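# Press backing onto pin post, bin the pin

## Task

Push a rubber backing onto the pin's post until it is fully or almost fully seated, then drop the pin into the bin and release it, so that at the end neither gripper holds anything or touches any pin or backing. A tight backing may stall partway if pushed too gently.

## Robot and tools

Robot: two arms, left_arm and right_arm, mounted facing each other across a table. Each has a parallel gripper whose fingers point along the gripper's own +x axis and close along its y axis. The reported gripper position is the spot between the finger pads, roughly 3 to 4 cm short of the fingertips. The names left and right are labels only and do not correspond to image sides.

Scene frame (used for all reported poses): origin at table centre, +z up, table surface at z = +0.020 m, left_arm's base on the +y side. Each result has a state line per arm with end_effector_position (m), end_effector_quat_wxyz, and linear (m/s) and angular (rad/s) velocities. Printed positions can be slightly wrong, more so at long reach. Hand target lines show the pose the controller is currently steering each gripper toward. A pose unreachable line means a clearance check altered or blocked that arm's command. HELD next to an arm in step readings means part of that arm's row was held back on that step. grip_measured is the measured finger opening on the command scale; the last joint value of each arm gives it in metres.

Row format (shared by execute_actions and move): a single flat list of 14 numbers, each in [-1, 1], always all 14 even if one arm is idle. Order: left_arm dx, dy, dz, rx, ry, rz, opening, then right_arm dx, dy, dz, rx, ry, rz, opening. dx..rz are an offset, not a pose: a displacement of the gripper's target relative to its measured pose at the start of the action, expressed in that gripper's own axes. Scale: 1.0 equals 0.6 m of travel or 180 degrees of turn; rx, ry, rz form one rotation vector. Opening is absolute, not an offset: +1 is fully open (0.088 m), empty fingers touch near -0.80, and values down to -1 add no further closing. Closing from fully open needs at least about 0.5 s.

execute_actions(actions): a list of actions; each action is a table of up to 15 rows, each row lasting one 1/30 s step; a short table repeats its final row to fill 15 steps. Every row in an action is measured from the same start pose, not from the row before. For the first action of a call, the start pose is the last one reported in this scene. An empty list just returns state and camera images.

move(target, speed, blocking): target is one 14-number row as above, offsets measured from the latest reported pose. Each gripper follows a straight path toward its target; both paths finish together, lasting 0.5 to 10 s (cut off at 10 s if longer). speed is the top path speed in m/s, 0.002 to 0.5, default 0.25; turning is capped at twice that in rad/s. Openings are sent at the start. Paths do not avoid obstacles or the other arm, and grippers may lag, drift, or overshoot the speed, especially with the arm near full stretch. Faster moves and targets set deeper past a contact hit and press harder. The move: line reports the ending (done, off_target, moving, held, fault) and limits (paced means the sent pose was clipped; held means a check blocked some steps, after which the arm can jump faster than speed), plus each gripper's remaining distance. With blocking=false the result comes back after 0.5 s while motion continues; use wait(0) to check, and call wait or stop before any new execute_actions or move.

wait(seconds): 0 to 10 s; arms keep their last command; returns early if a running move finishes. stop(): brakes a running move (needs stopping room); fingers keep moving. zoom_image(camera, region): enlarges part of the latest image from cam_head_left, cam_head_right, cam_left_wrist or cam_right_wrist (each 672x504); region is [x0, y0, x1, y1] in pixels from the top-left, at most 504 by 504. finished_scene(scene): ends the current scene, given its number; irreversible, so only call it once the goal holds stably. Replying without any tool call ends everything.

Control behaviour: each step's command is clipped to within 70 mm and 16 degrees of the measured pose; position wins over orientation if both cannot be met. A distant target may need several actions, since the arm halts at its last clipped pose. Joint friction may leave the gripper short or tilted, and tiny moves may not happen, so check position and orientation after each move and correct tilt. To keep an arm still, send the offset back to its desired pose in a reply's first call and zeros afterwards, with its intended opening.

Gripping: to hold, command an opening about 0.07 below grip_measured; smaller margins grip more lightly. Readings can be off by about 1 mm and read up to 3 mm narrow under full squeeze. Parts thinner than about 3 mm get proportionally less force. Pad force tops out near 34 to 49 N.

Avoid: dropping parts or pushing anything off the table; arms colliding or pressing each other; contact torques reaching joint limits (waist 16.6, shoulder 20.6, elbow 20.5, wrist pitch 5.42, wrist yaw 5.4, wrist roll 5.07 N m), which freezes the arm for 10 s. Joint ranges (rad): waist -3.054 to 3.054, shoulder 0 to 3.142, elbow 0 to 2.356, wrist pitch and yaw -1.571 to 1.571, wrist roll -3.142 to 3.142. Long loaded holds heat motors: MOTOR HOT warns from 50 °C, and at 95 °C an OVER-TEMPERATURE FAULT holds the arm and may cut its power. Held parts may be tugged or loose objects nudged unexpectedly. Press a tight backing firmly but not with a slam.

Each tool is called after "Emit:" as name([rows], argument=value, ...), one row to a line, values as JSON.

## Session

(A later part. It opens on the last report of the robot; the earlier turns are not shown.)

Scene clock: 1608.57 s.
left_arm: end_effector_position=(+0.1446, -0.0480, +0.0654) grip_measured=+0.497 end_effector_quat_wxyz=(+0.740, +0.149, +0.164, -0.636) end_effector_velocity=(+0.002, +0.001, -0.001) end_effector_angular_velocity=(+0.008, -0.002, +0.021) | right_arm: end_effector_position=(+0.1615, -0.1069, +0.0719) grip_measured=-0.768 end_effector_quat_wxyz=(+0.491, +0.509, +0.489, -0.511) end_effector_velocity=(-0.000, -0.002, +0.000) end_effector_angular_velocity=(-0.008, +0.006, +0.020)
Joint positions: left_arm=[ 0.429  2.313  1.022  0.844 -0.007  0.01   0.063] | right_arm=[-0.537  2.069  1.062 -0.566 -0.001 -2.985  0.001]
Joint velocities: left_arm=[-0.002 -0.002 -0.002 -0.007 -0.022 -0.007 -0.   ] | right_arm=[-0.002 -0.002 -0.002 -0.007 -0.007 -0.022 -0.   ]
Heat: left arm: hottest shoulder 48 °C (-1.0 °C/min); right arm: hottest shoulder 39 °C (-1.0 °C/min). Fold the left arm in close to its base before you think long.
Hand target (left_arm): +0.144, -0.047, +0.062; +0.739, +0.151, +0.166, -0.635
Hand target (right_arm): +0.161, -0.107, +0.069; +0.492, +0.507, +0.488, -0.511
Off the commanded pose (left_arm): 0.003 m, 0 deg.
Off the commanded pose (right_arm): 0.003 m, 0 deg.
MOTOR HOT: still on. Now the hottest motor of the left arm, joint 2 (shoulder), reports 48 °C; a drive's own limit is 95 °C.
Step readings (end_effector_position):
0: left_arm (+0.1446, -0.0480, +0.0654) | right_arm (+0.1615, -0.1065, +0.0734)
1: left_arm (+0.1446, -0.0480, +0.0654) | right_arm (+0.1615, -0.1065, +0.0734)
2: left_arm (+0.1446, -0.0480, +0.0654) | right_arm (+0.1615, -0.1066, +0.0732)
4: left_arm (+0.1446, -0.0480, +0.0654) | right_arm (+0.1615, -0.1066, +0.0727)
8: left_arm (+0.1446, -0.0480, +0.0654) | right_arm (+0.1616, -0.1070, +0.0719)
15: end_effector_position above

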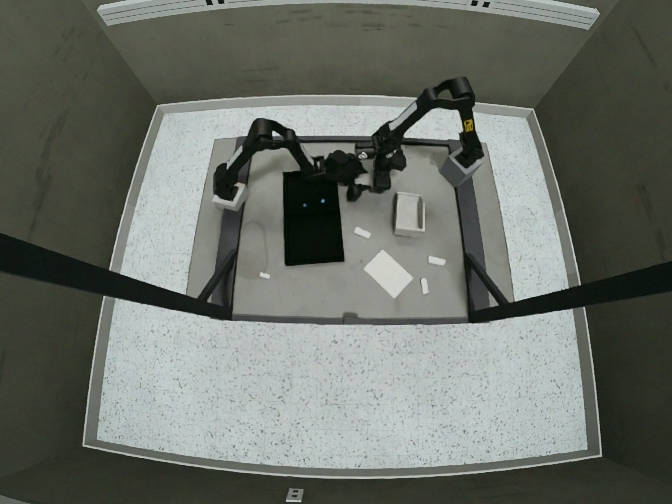

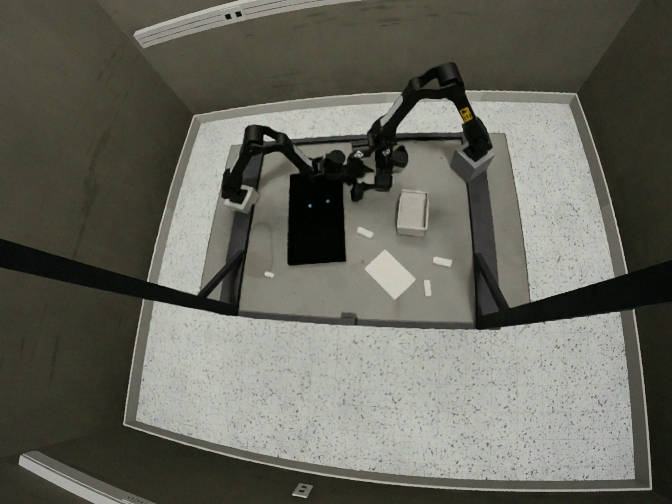

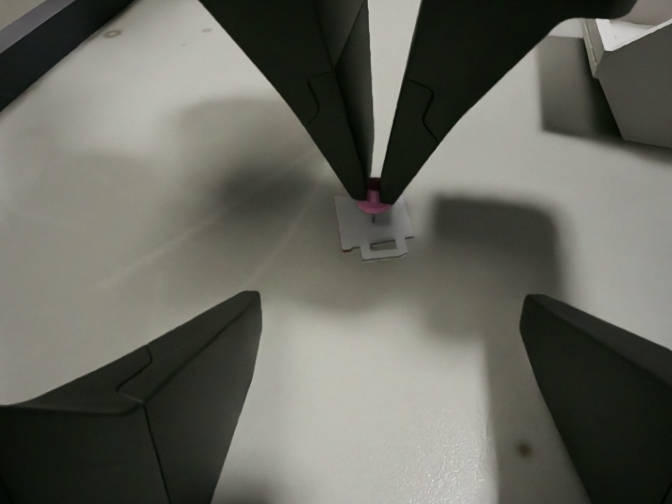

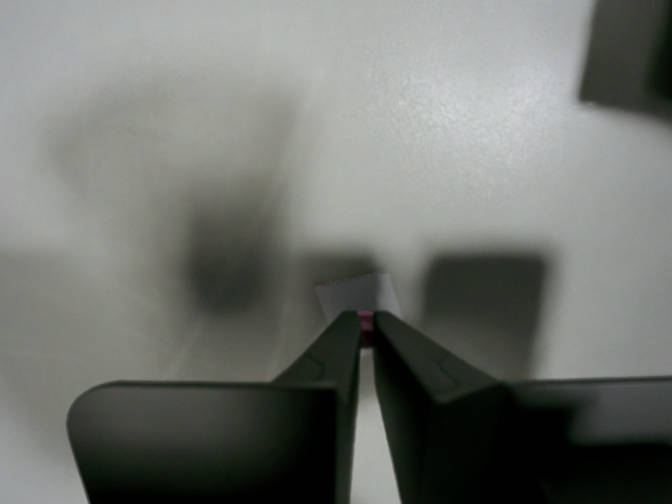

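Emit:
execute_actions([
  [[0.0005,0,-0.0053,0,0.0019,0,0.5,0.006,-0.0008,0.0001,-0.0005,-0.0018,0.0003,-0.8],[0.0005,0,-0.0053,0,0.0019,0,0.5,0.0068,-0.0008,0.0001,-0.0005,-0.0019,0.0003,-0.8],[0.0005,0,-0.0053,0,0.0019,0,0.5,0.0076,-0.0008,0.0,-0.0005,-0.002,0.0003,-0.8],[0.0005,0,-0.0053,0,0.0019,0,0.5,0.0083,-0.0008,0.0,-0.0005,-0.002,0.0003,-0.8]],
])

Scene clock: 1625.07 s.
left_arm: end_effector_position=(+0.1446, -0.0480, +0.0654) grip_measured=+0.497 end_effector_quat_wxyz=(+0.740, +0.149, +0.164, -0.636) end_effector_velocity=(+0.003, -0.003, +0.006) end_effector_angular_velocity=(-0.027, -0.001, +0.012) | right_arm: end_effector_position=(+0.1615, -0.1067, +0.0701) grip_measured=-0.768 end_effector_quat_wxyz=(+0.491, +0.509, +0.489, -0.511) end_effector_velocity=(-0.002, -0.002, +0.000) end_effector_angular_velocity=(-0.008, +0.006, +0.010)
Joint positions: left_arm=[ 0.429  2.313  1.022  0.844 -0.007  0.01   0.063] | right_arm=[-0.537  2.075  1.062 -0.561 -0.001 -2.985  0.001]
Joint velocities: left_arm=[ 0.002 -0.002  0.002  0.022 -0.007 -0.007 -0.   ] | right_arm=[ 0.002 -0.002 -0.002 -0.007 -0.007 -0.007  0.   ]
Heat: left arm: hottest shoulder 48 °C (-1.0 °C/min); right arm: hottest shoulder 39 °C (-1.0 °C/min). Fold the left arm in close to its base before you think long.
Hand target (left_arm): +0.144, -0.047, +0.062; +0.739, +0.151, +0.166, -0.635
Hand target (right_arm): +0.161, -0.107, +0.067; +0.493, +0.507, +0.488, -0.512
Off the commanded pose (left_arm): 0.003 m, 0 deg.
Off the commanded pose (right_arm): 0.003 m, 0 deg.
MOTOR HOT: still on. Now the hottest motor of the left arm, joint 2 (shoulder), reports 48 °C; a drive's own limit is 95 °C.
Step readings (end_effector_position):
0: left_arm (+0.1446, -0.0480, +0.0654) | right_arm (+0.1615, -0.1069, +0.0719)
1: left_arm (+0.1446, -0.0480, +0.0654) | right_arm (+0.1615, -0.1068, +0.0719)
2: left_arm (+0.1446, -0.0480, +0.0654) | right_arm (+0.1615, -0.1068, +0.0718)
4: left_arm (+0.1446, -0.0480, +0.0654) | right_arm (+0.1615, -0.1067, +0.0712)
8: left_arm (+0.1446, -0.0480, +0.0654) | right_arm (+0.1615, -0.1068, +0.0703)
15: end_effector_position above

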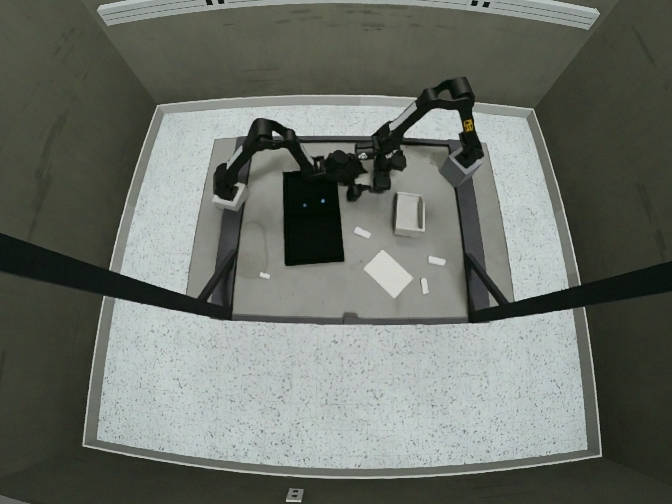

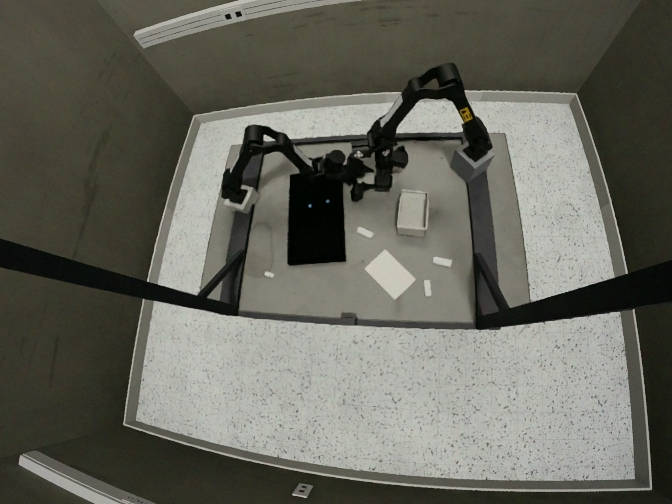

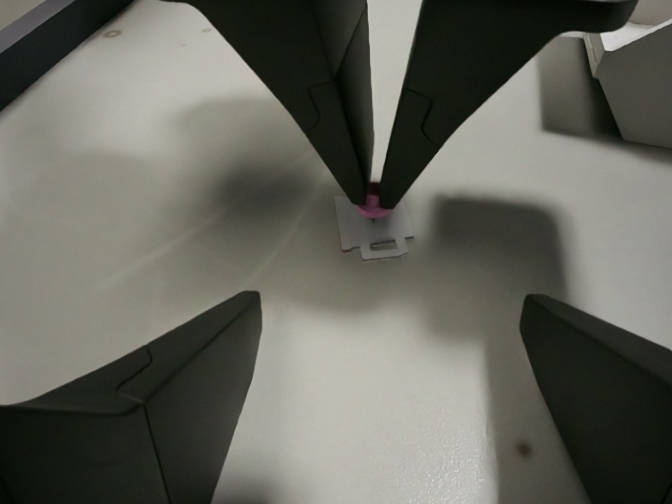

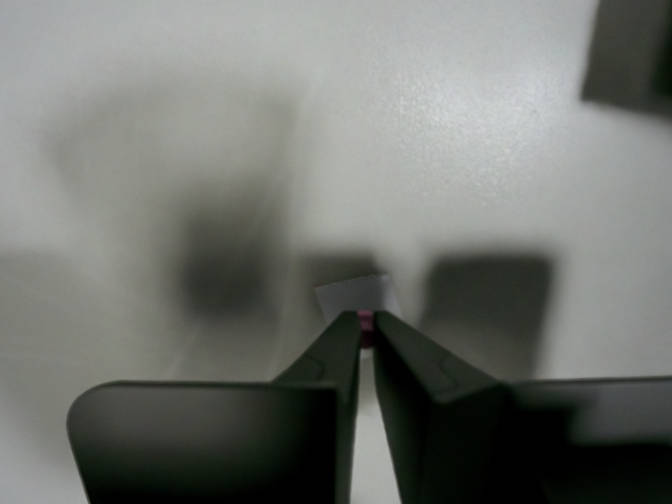

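Emit:
zoom_image(camera="cam_left_wrist", region=[352, 184, 396, 228])

Emit:
zoom_image(camera="cam_right_wrist", region=[310, 255, 420, 355])

Region (352, 184, 396, 228) of cam_left_wrist's 672x504 image, scaled by 11.455, with more detail than that image has.

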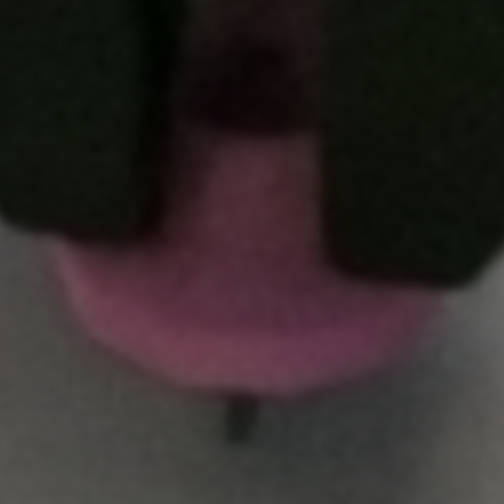

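Region (310, 255, 420, 355) of cam_right_wrist's 672x504 image, scaled by 4.582, with more detail than that image has; it fills the top 458 rows of this view, and the rest is white.

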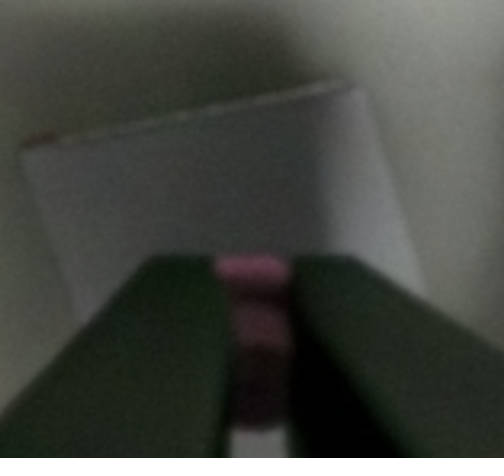

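Emit:
execute_actions([
  [[0.0005,0,-0.0053,0,0.0019,0,0.5,0.006,-0.0008,0.0001,-0.0005,-0.0018,0.0003,-0.8],[0.0005,0,-0.0053,0,0.0019,0,0.5,0.0068,-0.0008,0.0001,-0.0005,-0.0019,0.0003,-0.8],[0.0005,0,-0.0053,0,0.0019,0,0.5,0.0076,-0.0008,0.0001,-0.0005,-0.002,0.0003,-0.8],[0.0005,0,-0.0053,0,0.0019,0,0.5,0.0083,-0.0008,0.0002,-0.0005,-0.0021,0.0003,-0.8]],
])

Scene clock: 1636.40 s.
left_arm: end_effector_position=(+0.1446, -0.0480, +0.0654) grip_measured=+0.497 end_effector_quat_wxyz=(+0.740, +0.149, +0.164, -0.636) end_effector_velocity=(+0.004, +0.003, -0.003) end_effector_angular_velocity=(+0.010, +0.012, +0.032) | right_arm: end_effector_position=(+0.1615, -0.1065, +0.0686) grip_measured=-0.768 end_effector_quat_wxyz=(+0.491, +0.509, +0.489, -0.511) end_effector_velocity=(-0.002, -0.002, +0.000) end_effector_angular_velocity=(-0.010, +0.021, +0.005)
Joint positions: left_arm=[ 0.429  2.313  1.022  0.844 -0.007  0.01   0.063] | right_arm=[-0.537  2.08   1.062 -0.556 -0.001 -2.985  0.001]
Joint velocities: left_arm=[ 0.002 -0.002 -0.007 -0.007 -0.022 -0.022  0.   ] | right_arm=[-0.002 -0.002 -0.002 -0.007 -0.022 -0.007 -0.   ]
Heat: left arm: hottest shoulder 48 °C (+0.0 °C/min); right arm: hottest shoulder 39 °C (+0.0 °C/min). Fold the left arm in close to its base before you think long.
Hand target (left_arm): +0.144, -0.047, +0.062; +0.739, +0.151, +0.166, -0.635
Hand target (right_arm): +0.161, -0.107, +0.065; +0.493, +0.507, +0.488, -0.512
Off the commanded pose (left_arm): 0.003 m, 0 deg.
Off the commanded pose (right_arm): 0.003 m, 0 deg.
MOTOR HOT: still on. Now the hottest motor of the left arm, joint 2 (shoulder), reports 48 °C; a drive's own limit is 95 °C.
Step readings (end_effector_position):
0: left_arm (+0.1446, -0.0480, +0.0654) | right_arm (+0.1615, -0.1067, +0.0701)
1: left_arm (+0.1446, -0.0480, +0.0654) | right_arm (+0.1615, -0.1067, +0.0701)
2: left_arm (+0.1446, -0.0480, +0.0654) | right_arm (+0.1615, -0.1066, +0.0700)
4: left_arm (+0.1446, -0.0480, +0.0654) | right_arm (+0.1615, -0.1065, +0.0694)
8: left_arm (+0.1446, -0.0480, +0.0654) | right_arm (+0.1615, -0.1066, +0.0686)
15: end_effector_position above

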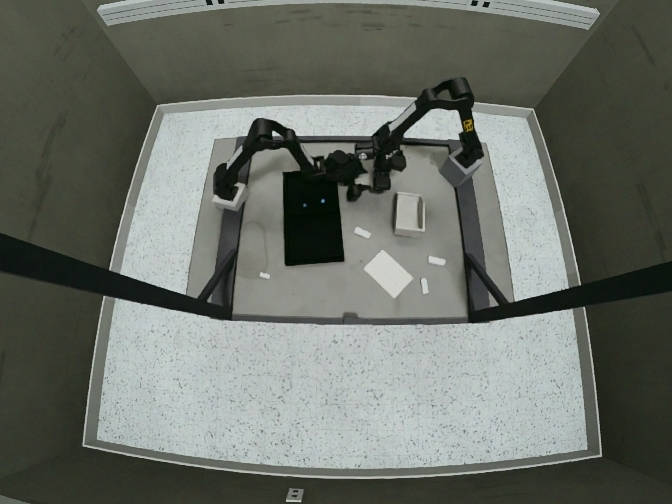

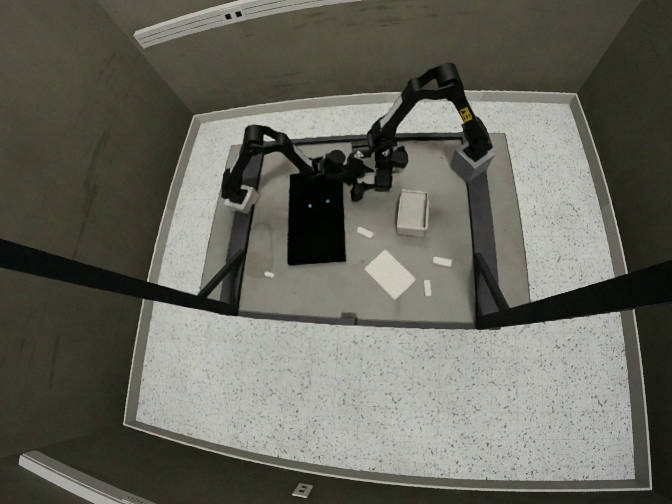

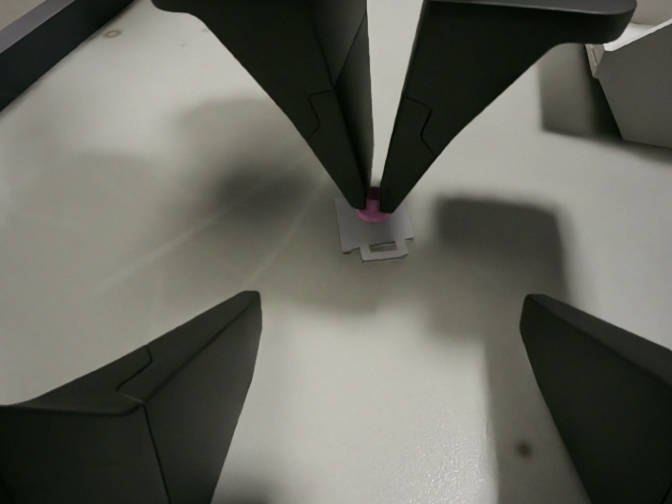

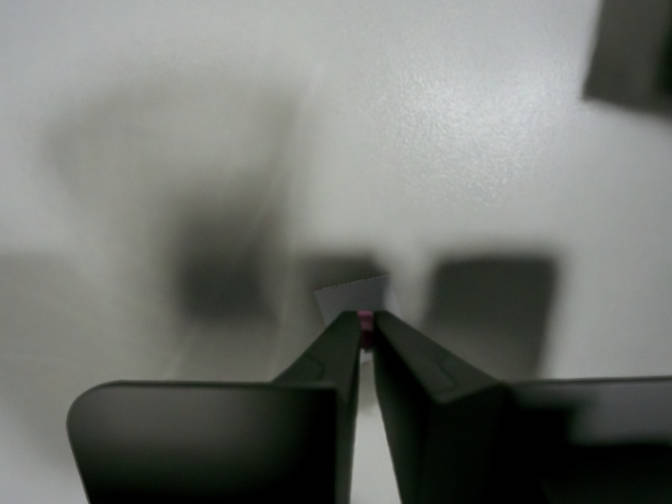

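Emit:
zoom_image(camera="cam_left_wrist", region=[334, 180, 420, 266])

Emit:
zoom_image(camera="cam_right_wrist", region=[310, 265, 420, 375])

Region (334, 180, 420, 266) of cam_left_wrist's 672x504 image, scaled by 5.860, with more detail than that image has.

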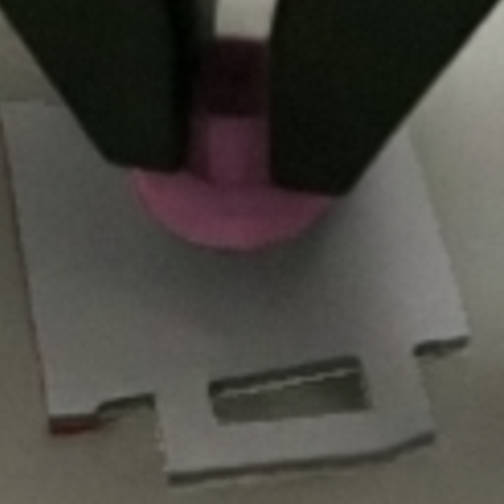

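Region (310, 265, 420, 375) of cam_right_wrist's 672x504 image, scaled by 4.582, with more detail than that image has.

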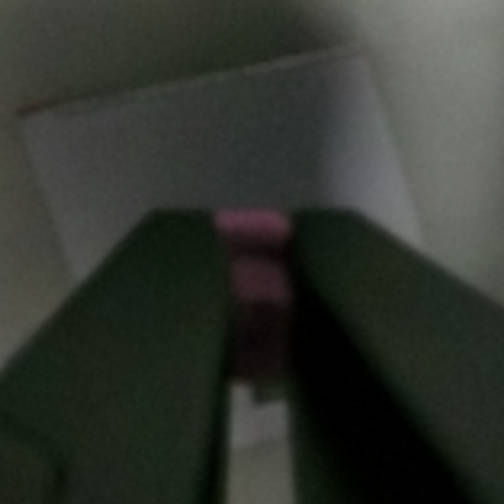

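Emit:
execute_actions([
  [[0.0005,0,-0.0053,0,0.0019,0,0.5,0.007,-0.0006,0.001,-0.0003,-0.0025,0.0004,-0.8],[0.0005,0,-0.0053,0,0.0019,0,0.5,0.0082,-0.0004,0.0018,-0.0003,-0.0031,0.0005,-0.8],[0.0005,0,-0.0053,0,0.0019,0,0.5,0.0094,-0.0003,0.0027,-0.0003,-0.0038,0.0006,-0.8],[0.0005,0,-0.0053,0,0.0019,0,0.5,0.0106,-0.0001,0.0035,-0.0003,-0.0045,0.0007,-0.8],[0.0005,0,-0.0053,0,0.0019,0,0.5,0.0119,0.0001,0.0044,-0.0003,-0.0052,0.0008,-0.8],[0.0005,0,-0.0053,0,0.0019,0,0.5,0.0131,0.0003,0.0052,-0.0003,-0.0058,0.0009,-0.8],[0.0005,0,-0.0053,0,0.0019,0,0.5,0.0143,0.0004,0.0061,-0.0003,-0.0065,0.0011,-0.8],[0.0005,0,-0.0053,0,0.0019,0,0.5,0.0156,0.0006,0.0069,-0.0003,-0.0072,0.0012,-0.8],[0.0005,0,-0.0053,0,0.0019,0,0.5,0.0168,0.0008,0.0078,-0.0003,-0.00785,0.0013,-0.8]],
])

Scene clock: 1655.13 s.
left_arm: end_effector_position=(+0.1446, -0.0480, +0.0654) grip_measured=+0.497 end_effector_quat_wxyz=(+0.740, +0.149, +0.164, -0.636) end_effector_velocity=(-0.003, +0.002, -0.000) end_effector_angular_velocity=(+0.007, +0.004, +0.002) | right_arm: end_effector_position=(+0.1616, -0.1070, +0.0656) grip_measured=-0.768 end_effector_quat_wxyz=(+0.492, +0.508, +0.488, -0.512) end_effector_velocity=(+0.002, -0.002, +0.000) end_effector_angular_velocity=(-0.008, +0.006, -0.000)
Joint positions: left_arm=[ 0.429  2.313  1.022  0.844 -0.007  0.01   0.063] | right_arm=[-0.537  2.09   1.062 -0.551 -0.001 -2.985  0.001]
Joint velocities: left_arm=[-0.007 -0.007 -0.007 -0.007 -0.007 -0.007 -0.   ] | right_arm=[-0.007 -0.002 -0.002 -0.007 -0.007 -0.007 -0.   ]
Heat: left arm: hottest shoulder 48 °C (+0.0 °C/min); right arm: hottest shoulder 39 °C (+0.0 °C/min). Fold the left arm in close to its base before you think long.
Hand target (left_arm): +0.144, -0.047, +0.062; +0.739, +0.151, +0.166, -0.635
Hand target (right_arm): +0.162, -0.111, +0.059; +0.498, +0.503, +0.482, -0.516
Off the commanded pose (left_arm): 0.003 m, 0 deg.
Off the commanded pose (right_arm): 0.008 m, 1 deg.
MOTOR HOT: still on. Now the hottest motor of the left arm, joint 2 (shoulder), reports 48 °C; a drive's own limit is 95 °C.
Step readings (end_effector_position):
0: left_arm (+0.1446, -0.0480, +0.0654) | right_arm (+0.1615, -0.1065, +0.0686)
1: left_arm (+0.1446, -0.0480, +0.0654) | right_arm (+0.1615, -0.1065, +0.0685)
2: left_arm (+0.1446, -0.0480, +0.0654) | right_arm (+0.1615, -0.1064, +0.0684)
4: left_arm (+0.1446, -0.0480, +0.0654) | right_arm (+0.1615, -0.1066, +0.0678)
8: left_arm (+0.1446, -0.0480, +0.0654) | right_arm (+0.1615, -0.1069, +0.0665)
15: end_effector_position above

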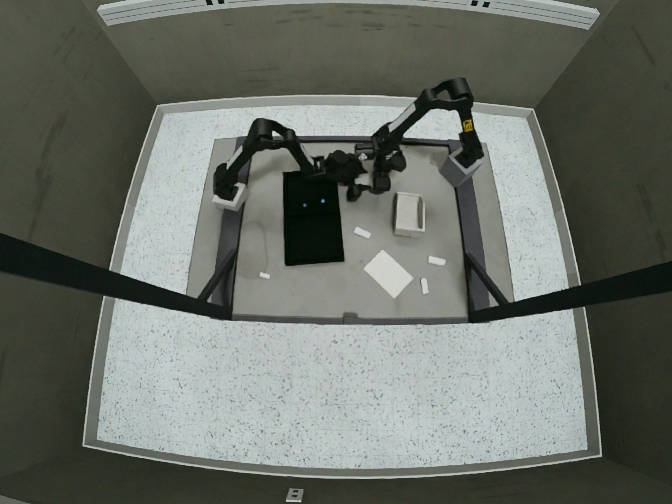

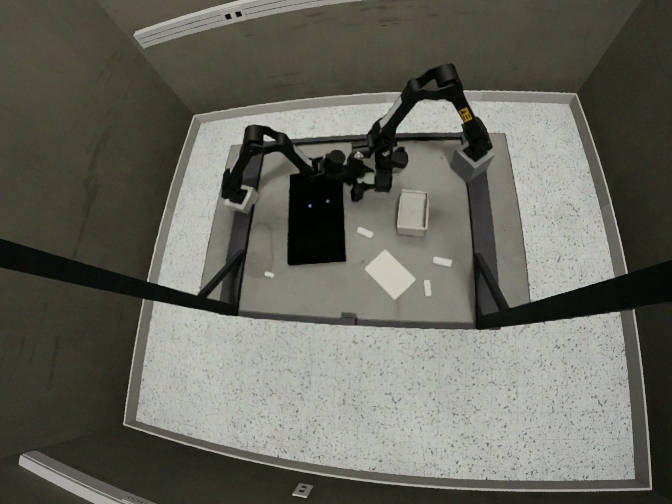

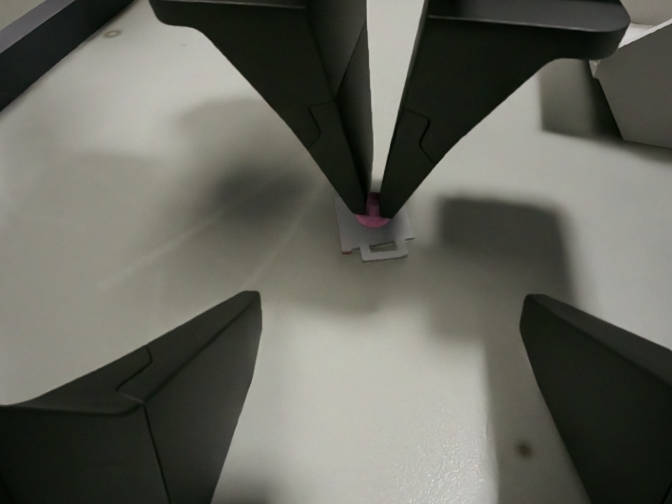

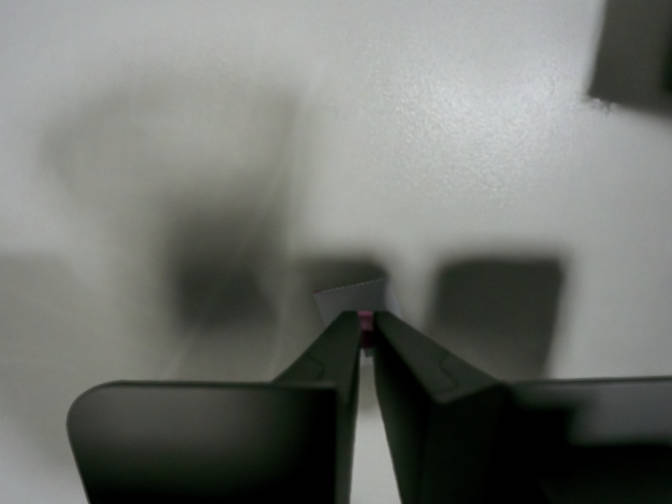

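Emit:
execute_actions([
  [[0.0005,0,-0.0053,0,0.0019,0,0.5,0.013,0.0007,0.0077,-0.0003,-0.0069,0.0011,-0.8],[0.0005,0,-0.0053,0,0.0019,0,0.5,0.0142,0.0009,0.0084,-0.0003,-0.0076,0.0012,-0.8],[0.0005,0,-0.0053,0,0.0019,0,0.5,0.0155,0.001,0.0092,-0.0003,-0.0082,0.0013,-0.8],[0.0005,0,-0.0053,0,0.0019,0,0.5,0.0167,0.0011,0.01,-0.0003,-0.0088,0.0014,-0.8],[0.0005,0,-0.0053,0,0.0019,0,0.5,0.018,0.0012,0.0108,-0.0003,-0.0095,0.0015,-0.8],[0.0005,0,-0.0053,0,0.0019,0,0.5,0.0193,0.0014,0.0115,-0.0003,-0.0101,0.0016,-0.8],[0.0005,0,-0.0053,0,0.0019,0,0.5,0.0205,0.0015,0.0123,-0.0003,-0.0107,0.0017,-0.8],[0.0005,0,-0.0053,0,0.0019,0,0.5,0.0218,0.0016,0.0131,-0.0003,-0.0113,0.0018,-0.8],[0.0005,0,-0.0053,0,0.0019,0,0.5,0.023,0.0018,0.0138,-0.0003,-0.012,0.0019,-0.8],[0.0005,0,-0.0053,0,0.0019,0,0.5,0.0243,0.0019,0.0146,-0.0003,-0.0126,0.002,-0.8]],
])

Scene clock: 1669.30 s.
left_arm: end_effector_position=(+0.1446, -0.0480, +0.0654) grip_measured=+0.497 end_effector_quat_wxyz=(+0.740, +0.149, +0.164, -0.636) end_effector_velocity=(+0.002, +0.002, -0.000) end_effector_angular_velocity=(+0.009, -0.009, +0.006) | right_arm: end_effector_position=(+0.1616, -0.1077, +0.0620) grip_measured=-0.768 end_effector_quat_wxyz=(+0.494, +0.507, +0.486, -0.513) end_effector_velocity=(+0.002, -0.003, -0.001) end_effector_angular_velocity=(-0.011, -0.008, +0.020)
Joint positions: left_arm=[ 0.429  2.313  1.022  0.844 -0.007  0.01   0.063] | right_arm=[-0.537  2.101  1.062 -0.545 -0.001 -2.985  0.001]
Joint velocities: left_arm=[ 0.002 -0.007 -0.007 -0.007 -0.007  0.007 -0.   ] | right_arm=[-0.002  0.002 -0.002 -0.007  0.007 -0.022  0.   ]
Heat: left arm: hottest shoulder 48 °C (+0.0 °C/min); right arm: hottest shoulder 38 °C (-1.0 °C/min). Fold the left arm in close to its base before you think long.
Hand target (left_arm): +0.144, -0.047, +0.062; +0.739, +0.151, +0.166, -0.635
Hand target (right_arm): +0.162, -0.116, +0.052; +0.503, +0.499, +0.477, -0.520
Off the commanded pose (left_arm): 0.003 m, 0 deg.
Off the commanded pose (right_arm): 0.014 m, 2 deg.
MOTOR HOT: still on. Now the hottest motor of the left arm, joint 2 (shoulder), reports 48 °C; a drive's own limit is 95 °C.
Step readings (end_effector_position):
0: left_arm (+0.1446, -0.0480, +0.0654) | right_arm (+0.1616, -0.1070, +0.0656)
1: left_arm (+0.1446, -0.0480, +0.0654) | right_arm (+0.1616, -0.1070, +0.0656)
2: left_arm (+0.1446, -0.0480, +0.0654) | right_arm (+0.1616, -0.1071, +0.0653)
4: left_arm (+0.1446, -0.0480, +0.0654) | right_arm (+0.1616, -0.1072, +0.0647)
8: left_arm (+0.1446, -0.0480, +0.0654) | right_arm (+0.1616, -0.1074, +0.0634)
15: end_effector_position above

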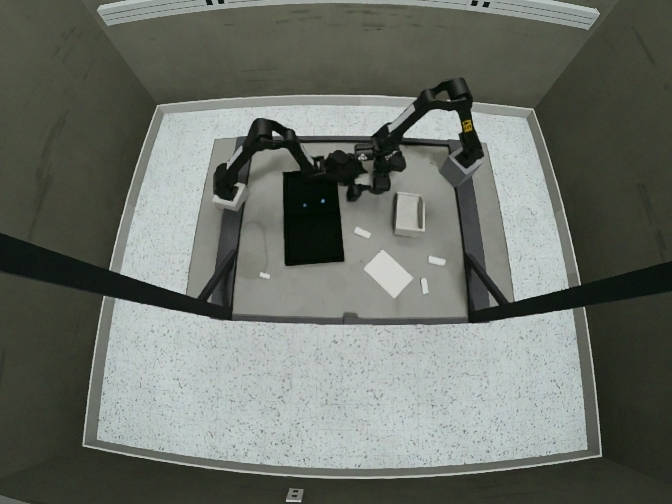

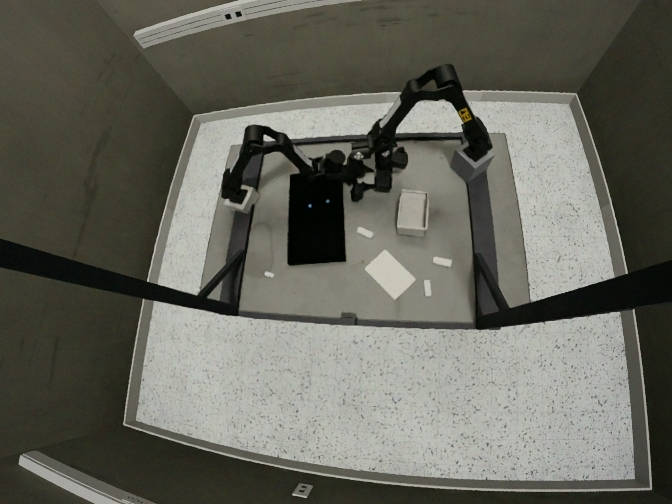

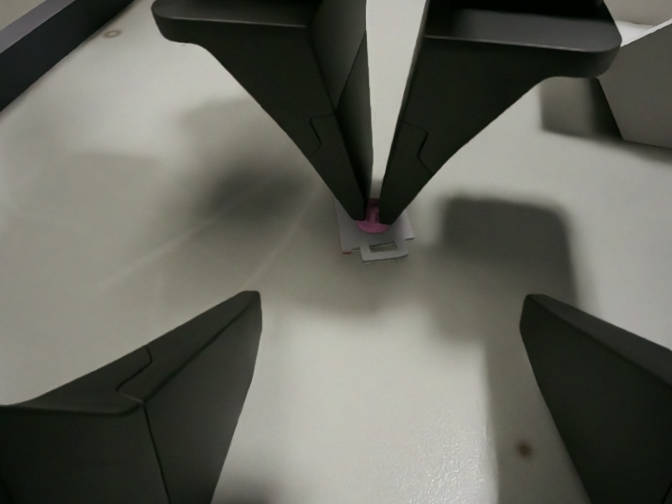

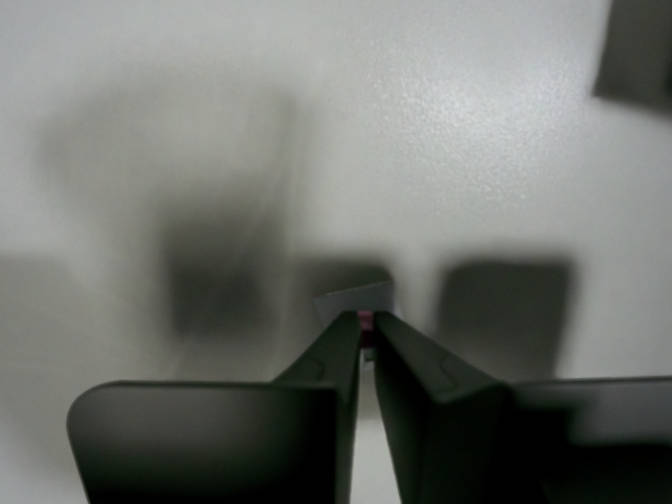

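Emit:
zoom_image(camera="cam_left_wrist", region=[334, 180, 420, 266])

Region (334, 180, 420, 266) of cam_left_wrist's 672x504 image, scaled by 5.860, with more detail than that image has.

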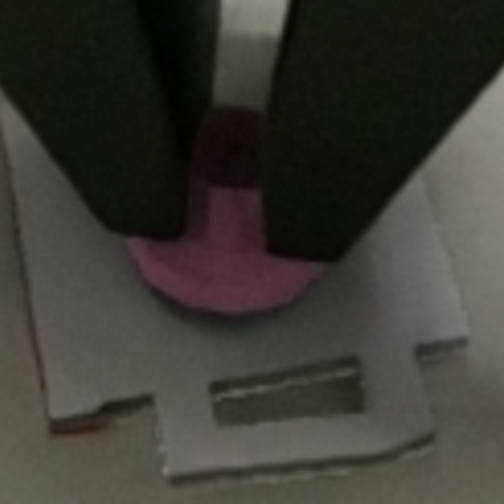

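Emit:
execute_actions([
  [[0.0005,0,-0.0053,0,0.0019,0,0.5,0.0197,0.0018,0.0146,-0.0003,-0.0116,0.0019,-0.8],[0.0005,0,-0.0053,0,0.0019,0,0.5,0.0207,0.002,0.0153,-0.0003,-0.0122,0.002,-0.8],[0.0005,0,-0.0053,0,0.0019,0,0.5,0.0218,0.0021,0.0161,-0.0003,-0.0128,0.0021,-0.8],[0.0005,0,-0.0053,0,0.0019,0,0.5,0.0228,0.0022,0.0168,-0.0003,-0.0134,0.0022,-0.8],[0.0005,0,-0.0053,0,0.0019,0,0.5,0.0238,0.0024,0.0176,-0.0003,-0.014,0.0023,-0.8],[0.0005,0,-0.0053,0,0.0019,0,0.5,0.0248,0.0025,0.0183,-0.0003,-0.0146,0.0024,-0.8],[0.0005,0,-0.0053,0,0.0019,0,0.5,0.0258,0.0026,0.0191,-0.0003,-0.0152,0.0025,-0.8],[0.0005,0,-0.0053,0,0.0019,0,0.5,0.0269,0.0027,0.0198,-0.0003,-0.0158,0.0026,-0.8],[0.0005,0,-0.0053,0,0.0019,0,0.5,0.0279,0.0029,0.0206,-0.0003,-0.0164,0.0027,-0.8],[0.0005,0,-0.0053,0,0.0019,0,0.5,0.0289,0.003,0.0213,-0.0003,-0.017,0.0028,-0.8]],
])

Scene clock: 1687.87 s.
left_arm: end_effector_position=(+0.1446, -0.0480, +0.0654) grip_measured=+0.497 end_effector_quat_wxyz=(+0.740, +0.149, +0.164, -0.636) end_effector_velocity=(-0.003, +0.003, -0.004) end_effector_angular_velocity=(+0.028, +0.027, +0.000) | right_arm: end_effector_position=(+0.1617, -0.1084, +0.0599) grip_measured=-0.768 end_effector_quat_wxyz=(+0.495, +0.506, +0.485, -0.514) end_effector_velocity=(+0.001, -0.001, +0.002) end_effector_angular_velocity=(-0.003, +0.007, -0.000)
Joint positions: left_arm=[ 0.429  2.313  1.022  0.844 -0.007  0.01   0.063] | right_arm=[-0.537  2.108  1.062 -0.543 -0.001 -2.985  0.001]
Joint velocities: left_arm=[-0.002 -0.007 -0.002 -0.037  0.007 -0.022 -0.   ] | right_arm=[-0.007 -0.007 -0.002 -0.007 -0.007 -0.007 -0.   ]
Heat: left arm: hottest shoulder 47 °C (-1.0 °C/min); right arm: hottest shoulder 37 °C (-2.0 °C/min).
Hand target (left_arm): +0.144, -0.047, +0.062; +0.739, +0.151, +0.166, -0.635
Hand target (right_arm): +0.163, -0.121, +0.046; +0.509, +0.495, +0.471, -0.524
Off the commanded pose (left_arm): 0.003 m, 0 deg.
Off the commanded pose (right_arm): 0.019 m, 3 deg.
MOTOR HOT: cleared. Now the hottest motor of the left arm, joint 2 (shoulder), reports 47 °C.
Step readings (end_effector_position):
0: left_arm (+0.1446, -0.0480, +0.0654) | right_arm (+0.1616, -0.1077, +0.0619)
1: left_arm (+0.1446, -0.0480, +0.0654) | right_arm (+0.1616, -0.1078, +0.0618)
2: left_arm (+0.1446, -0.0480, +0.0654) | right_arm (+0.1616, -0.1078, +0.0618)
4: left_arm (+0.1446, -0.0480, +0.0654) | right_arm (+0.1617, -0.1079, +0.0615)
8: left_arm (+0.1446, -0.0480, +0.0654) | right_arm (+0.1617, -0.1081, +0.0604)
15: end_effector_position above

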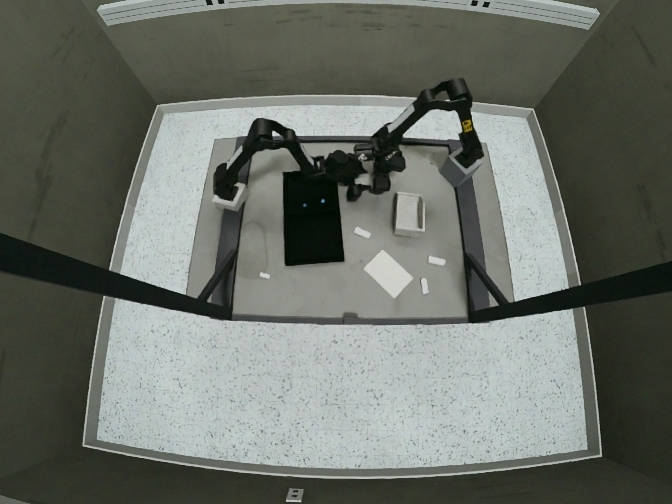

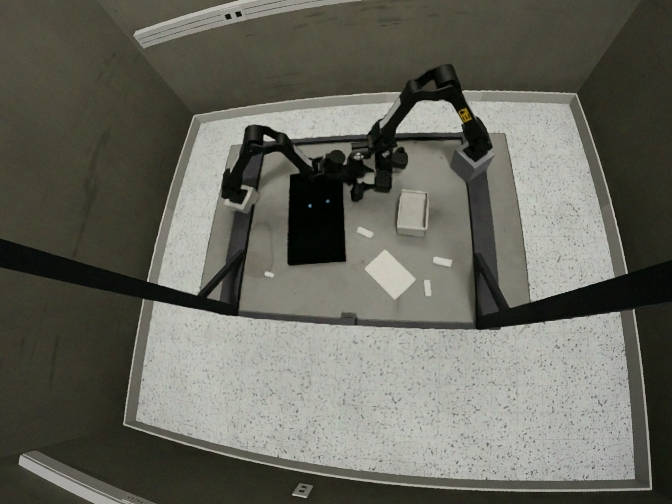

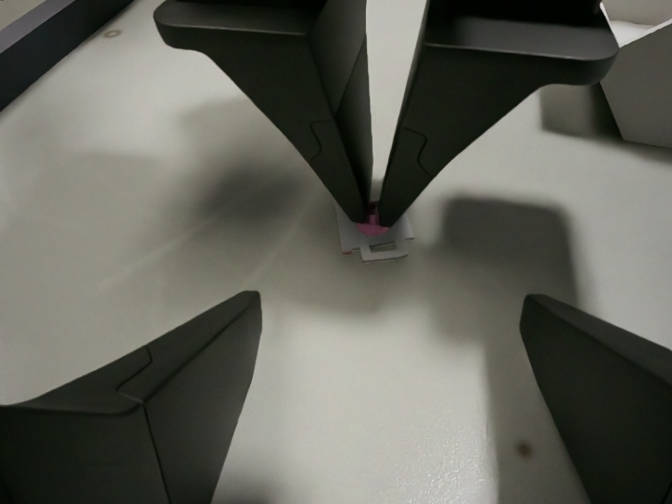

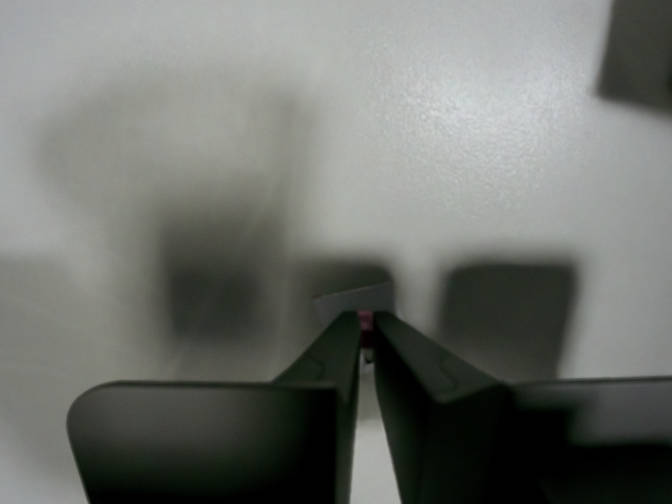

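Emit:
zoom_image(camera="cam_left_wrist", region=[334, 180, 420, 266])

Emit:
zoom_image(camera="cam_left_wrist", region=[352, 196, 396, 240])

Region (334, 180, 420, 266) of cam_left_wrist's 672x504 image, scaled by 5.860, with more detail than that image has.

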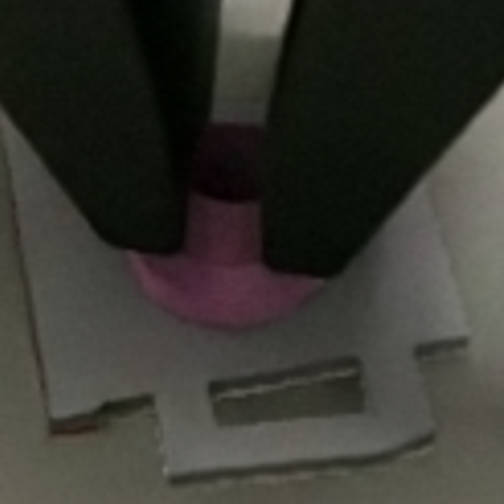

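Region (352, 196, 396, 240) of cam_left_wrist's 672x504 image, scaled by 11.455, with more detail than that image has.

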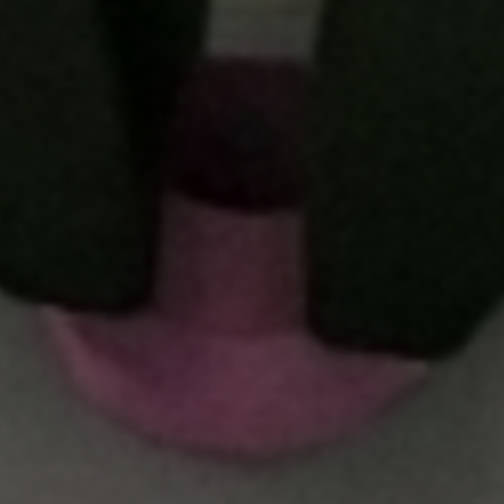

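Emit:
execute_actions([
  [[0.0005,0,-0.0053,0,0.0019,0,0.5,0.0267,0.003,0.0212,-0.0003,-0.0163,0.0027,-0.8],[0.0005,0,-0.0053,0,0.0019,0,0.5,0.0281,0.0032,0.0223,-0.0003,-0.0172,0.0028,-0.8],[0.0005,0,-0.0053,0,0.0019,0,0.5,0.0295,0.0033,0.0234,-0.0003,-0.0181,0.003,-0.8],[0.0005,0,-0.0053,0,0.0019,0,0.5,0.0309,0.0035,0.0245,-0.0003,-0.019,0.0031,-0.8],[0.0005,0,-0.0053,0,0.0019,0,0.5,0.0323,0.0037,0.0257,-0.0003,-0.02,0.0033,-0.8],[0.0005,0,-0.0053,0,0.0019,0,0.5,0.0336,0.0039,0.0268,-0.0003,-0.0209,0.0034,-0.8],[0.0005,0,-0.0053,0,0.0019,0,0.5,0.035,0.0041,0.0279,-0.0003,-0.0218,0.0036,-0.8],[0.0005,0,-0.0053,0,0.0019,0,0.5,0.0364,0.0042,0.029,-0.0003,-0.0227,0.0037,-0.8],[0.0005,0,-0.0053,0,0.0019,0,0.5,0.0378,0.0044,0.0301,-0.0003,-0.0236,0.0039,-0.8],[0.0005,0,-0.0053,0,0.0019,0,0.5,0.0392,0.0046,0.0312,-0.0003,-0.0245,0.004,-0.8]],
])

Scene clock: 1719.77 s.
left_arm: end_effector_position=(+0.1446, -0.0480, +0.0654) grip_measured=+0.497 end_effector_quat_wxyz=(+0.740, +0.149, +0.164, -0.636) end_effector_velocity=(-0.003, +0.001, -0.002) end_effector_angular_velocity=(+0.002, +0.004, +0.002) | right_arm: end_effector_position=(+0.1618, -0.1094, +0.0583) grip_measured=-0.768 end_effector_quat_wxyz=(+0.497, +0.504, +0.483, -0.515) end_effector_velocity=(+0.002, +0.000, -0.001) end_effector_angular_velocity=(+0.003, -0.007, +0.005)
Joint positions: left_arm=[ 0.429  2.313  1.022  0.844 -0.007  0.01   0.063] | right_arm=[-0.537  2.113  1.062 -0.544 -0.001 -2.985  0.001]
Joint velocities: left_arm=[-0.007  0.002 -0.007  0.007 -0.007 -0.007 -0.   ] | right_arm=[-0.002  0.002 -0.002  0.007  0.007 -0.007 -0.   ]
Heat: left arm: hottest shoulder 47 °C (-1.0 °C/min); right arm: hottest shoulder 34 °C (-5.0 °C/min).
Hand target (left_arm): +0.144, -0.047, +0.062; +0.739, +0.151, +0.166, -0.635
Hand target (right_arm): +0.164, -0.128, +0.039; +0.517, +0.488, +0.463, -0.530
Off the commanded pose (left_arm): 0.003 m, 0 deg.
Off the commanded pose (right_arm): 0.028 m, 4 deg.
Step readings (end_effector_position):
0: left_arm (+0.1446, -0.0480, +0.0654) | right_arm (+0.1617, -0.1084, +0.0599)
1: left_arm (+0.1446, -0.0480, +0.0654) | right_arm (+0.1617, -0.1085, +0.0598)
2: left_arm (+0.1446, -0.0480, +0.0654) | right_arm (+0.1617, -0.1085, +0.0597)
4: left_arm (+0.1446, -0.0480, +0.0654) | right_arm (+0.1618, -0.1087, +0.0595)
8: left_arm (+0.1446, -0.0480, +0.0654) | right_arm (+0.1618, -0.1090, +0.0589)
15: end_effector_position above

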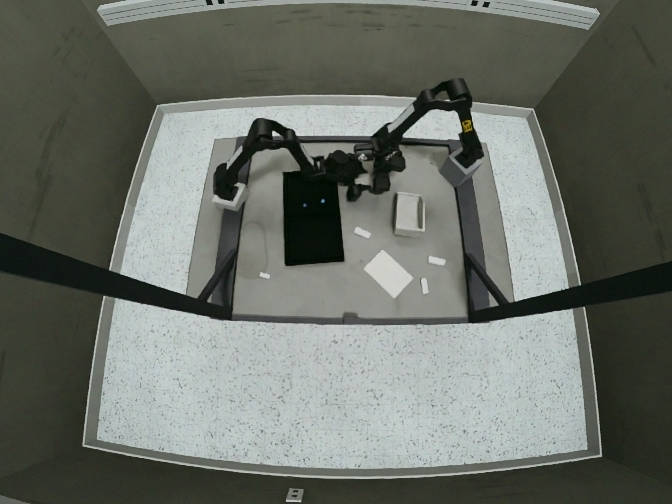

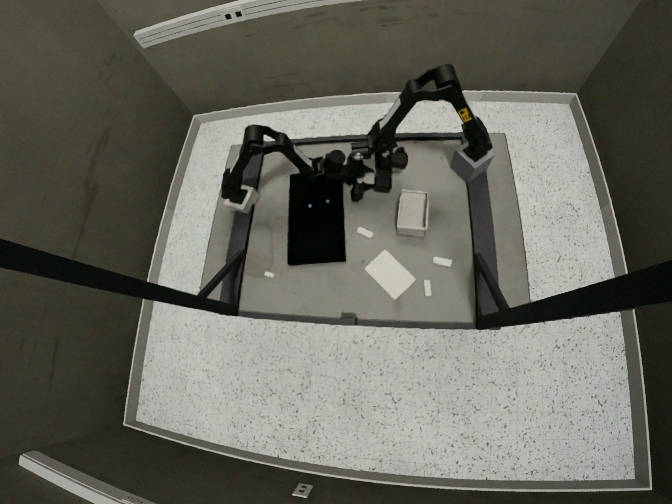

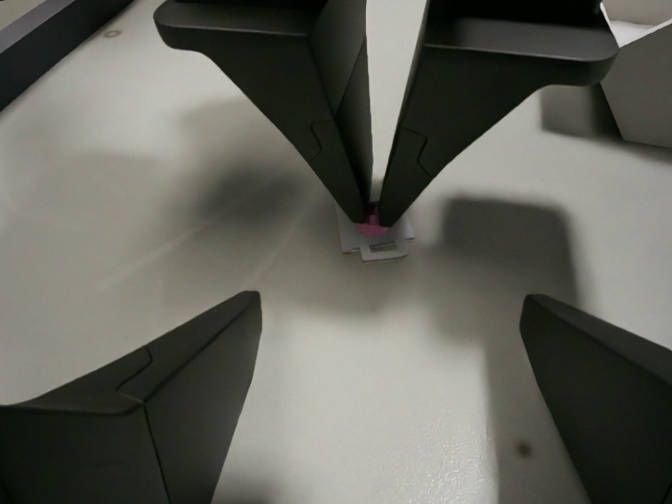

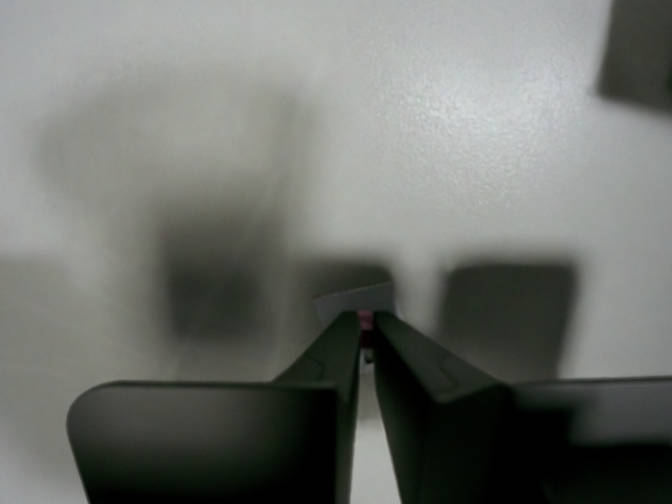

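Emit:
zoom_image(camera="cam_left_wrist", region=[334, 180, 420, 266])

Region (334, 180, 420, 266) of cam_left_wrist's 672x504 image, scaled by 5.860, with more detail than that image has.

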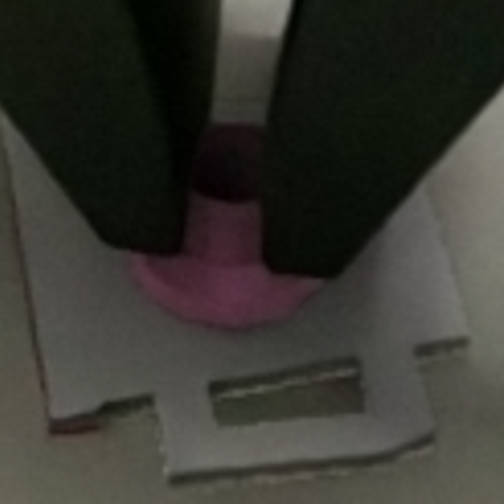

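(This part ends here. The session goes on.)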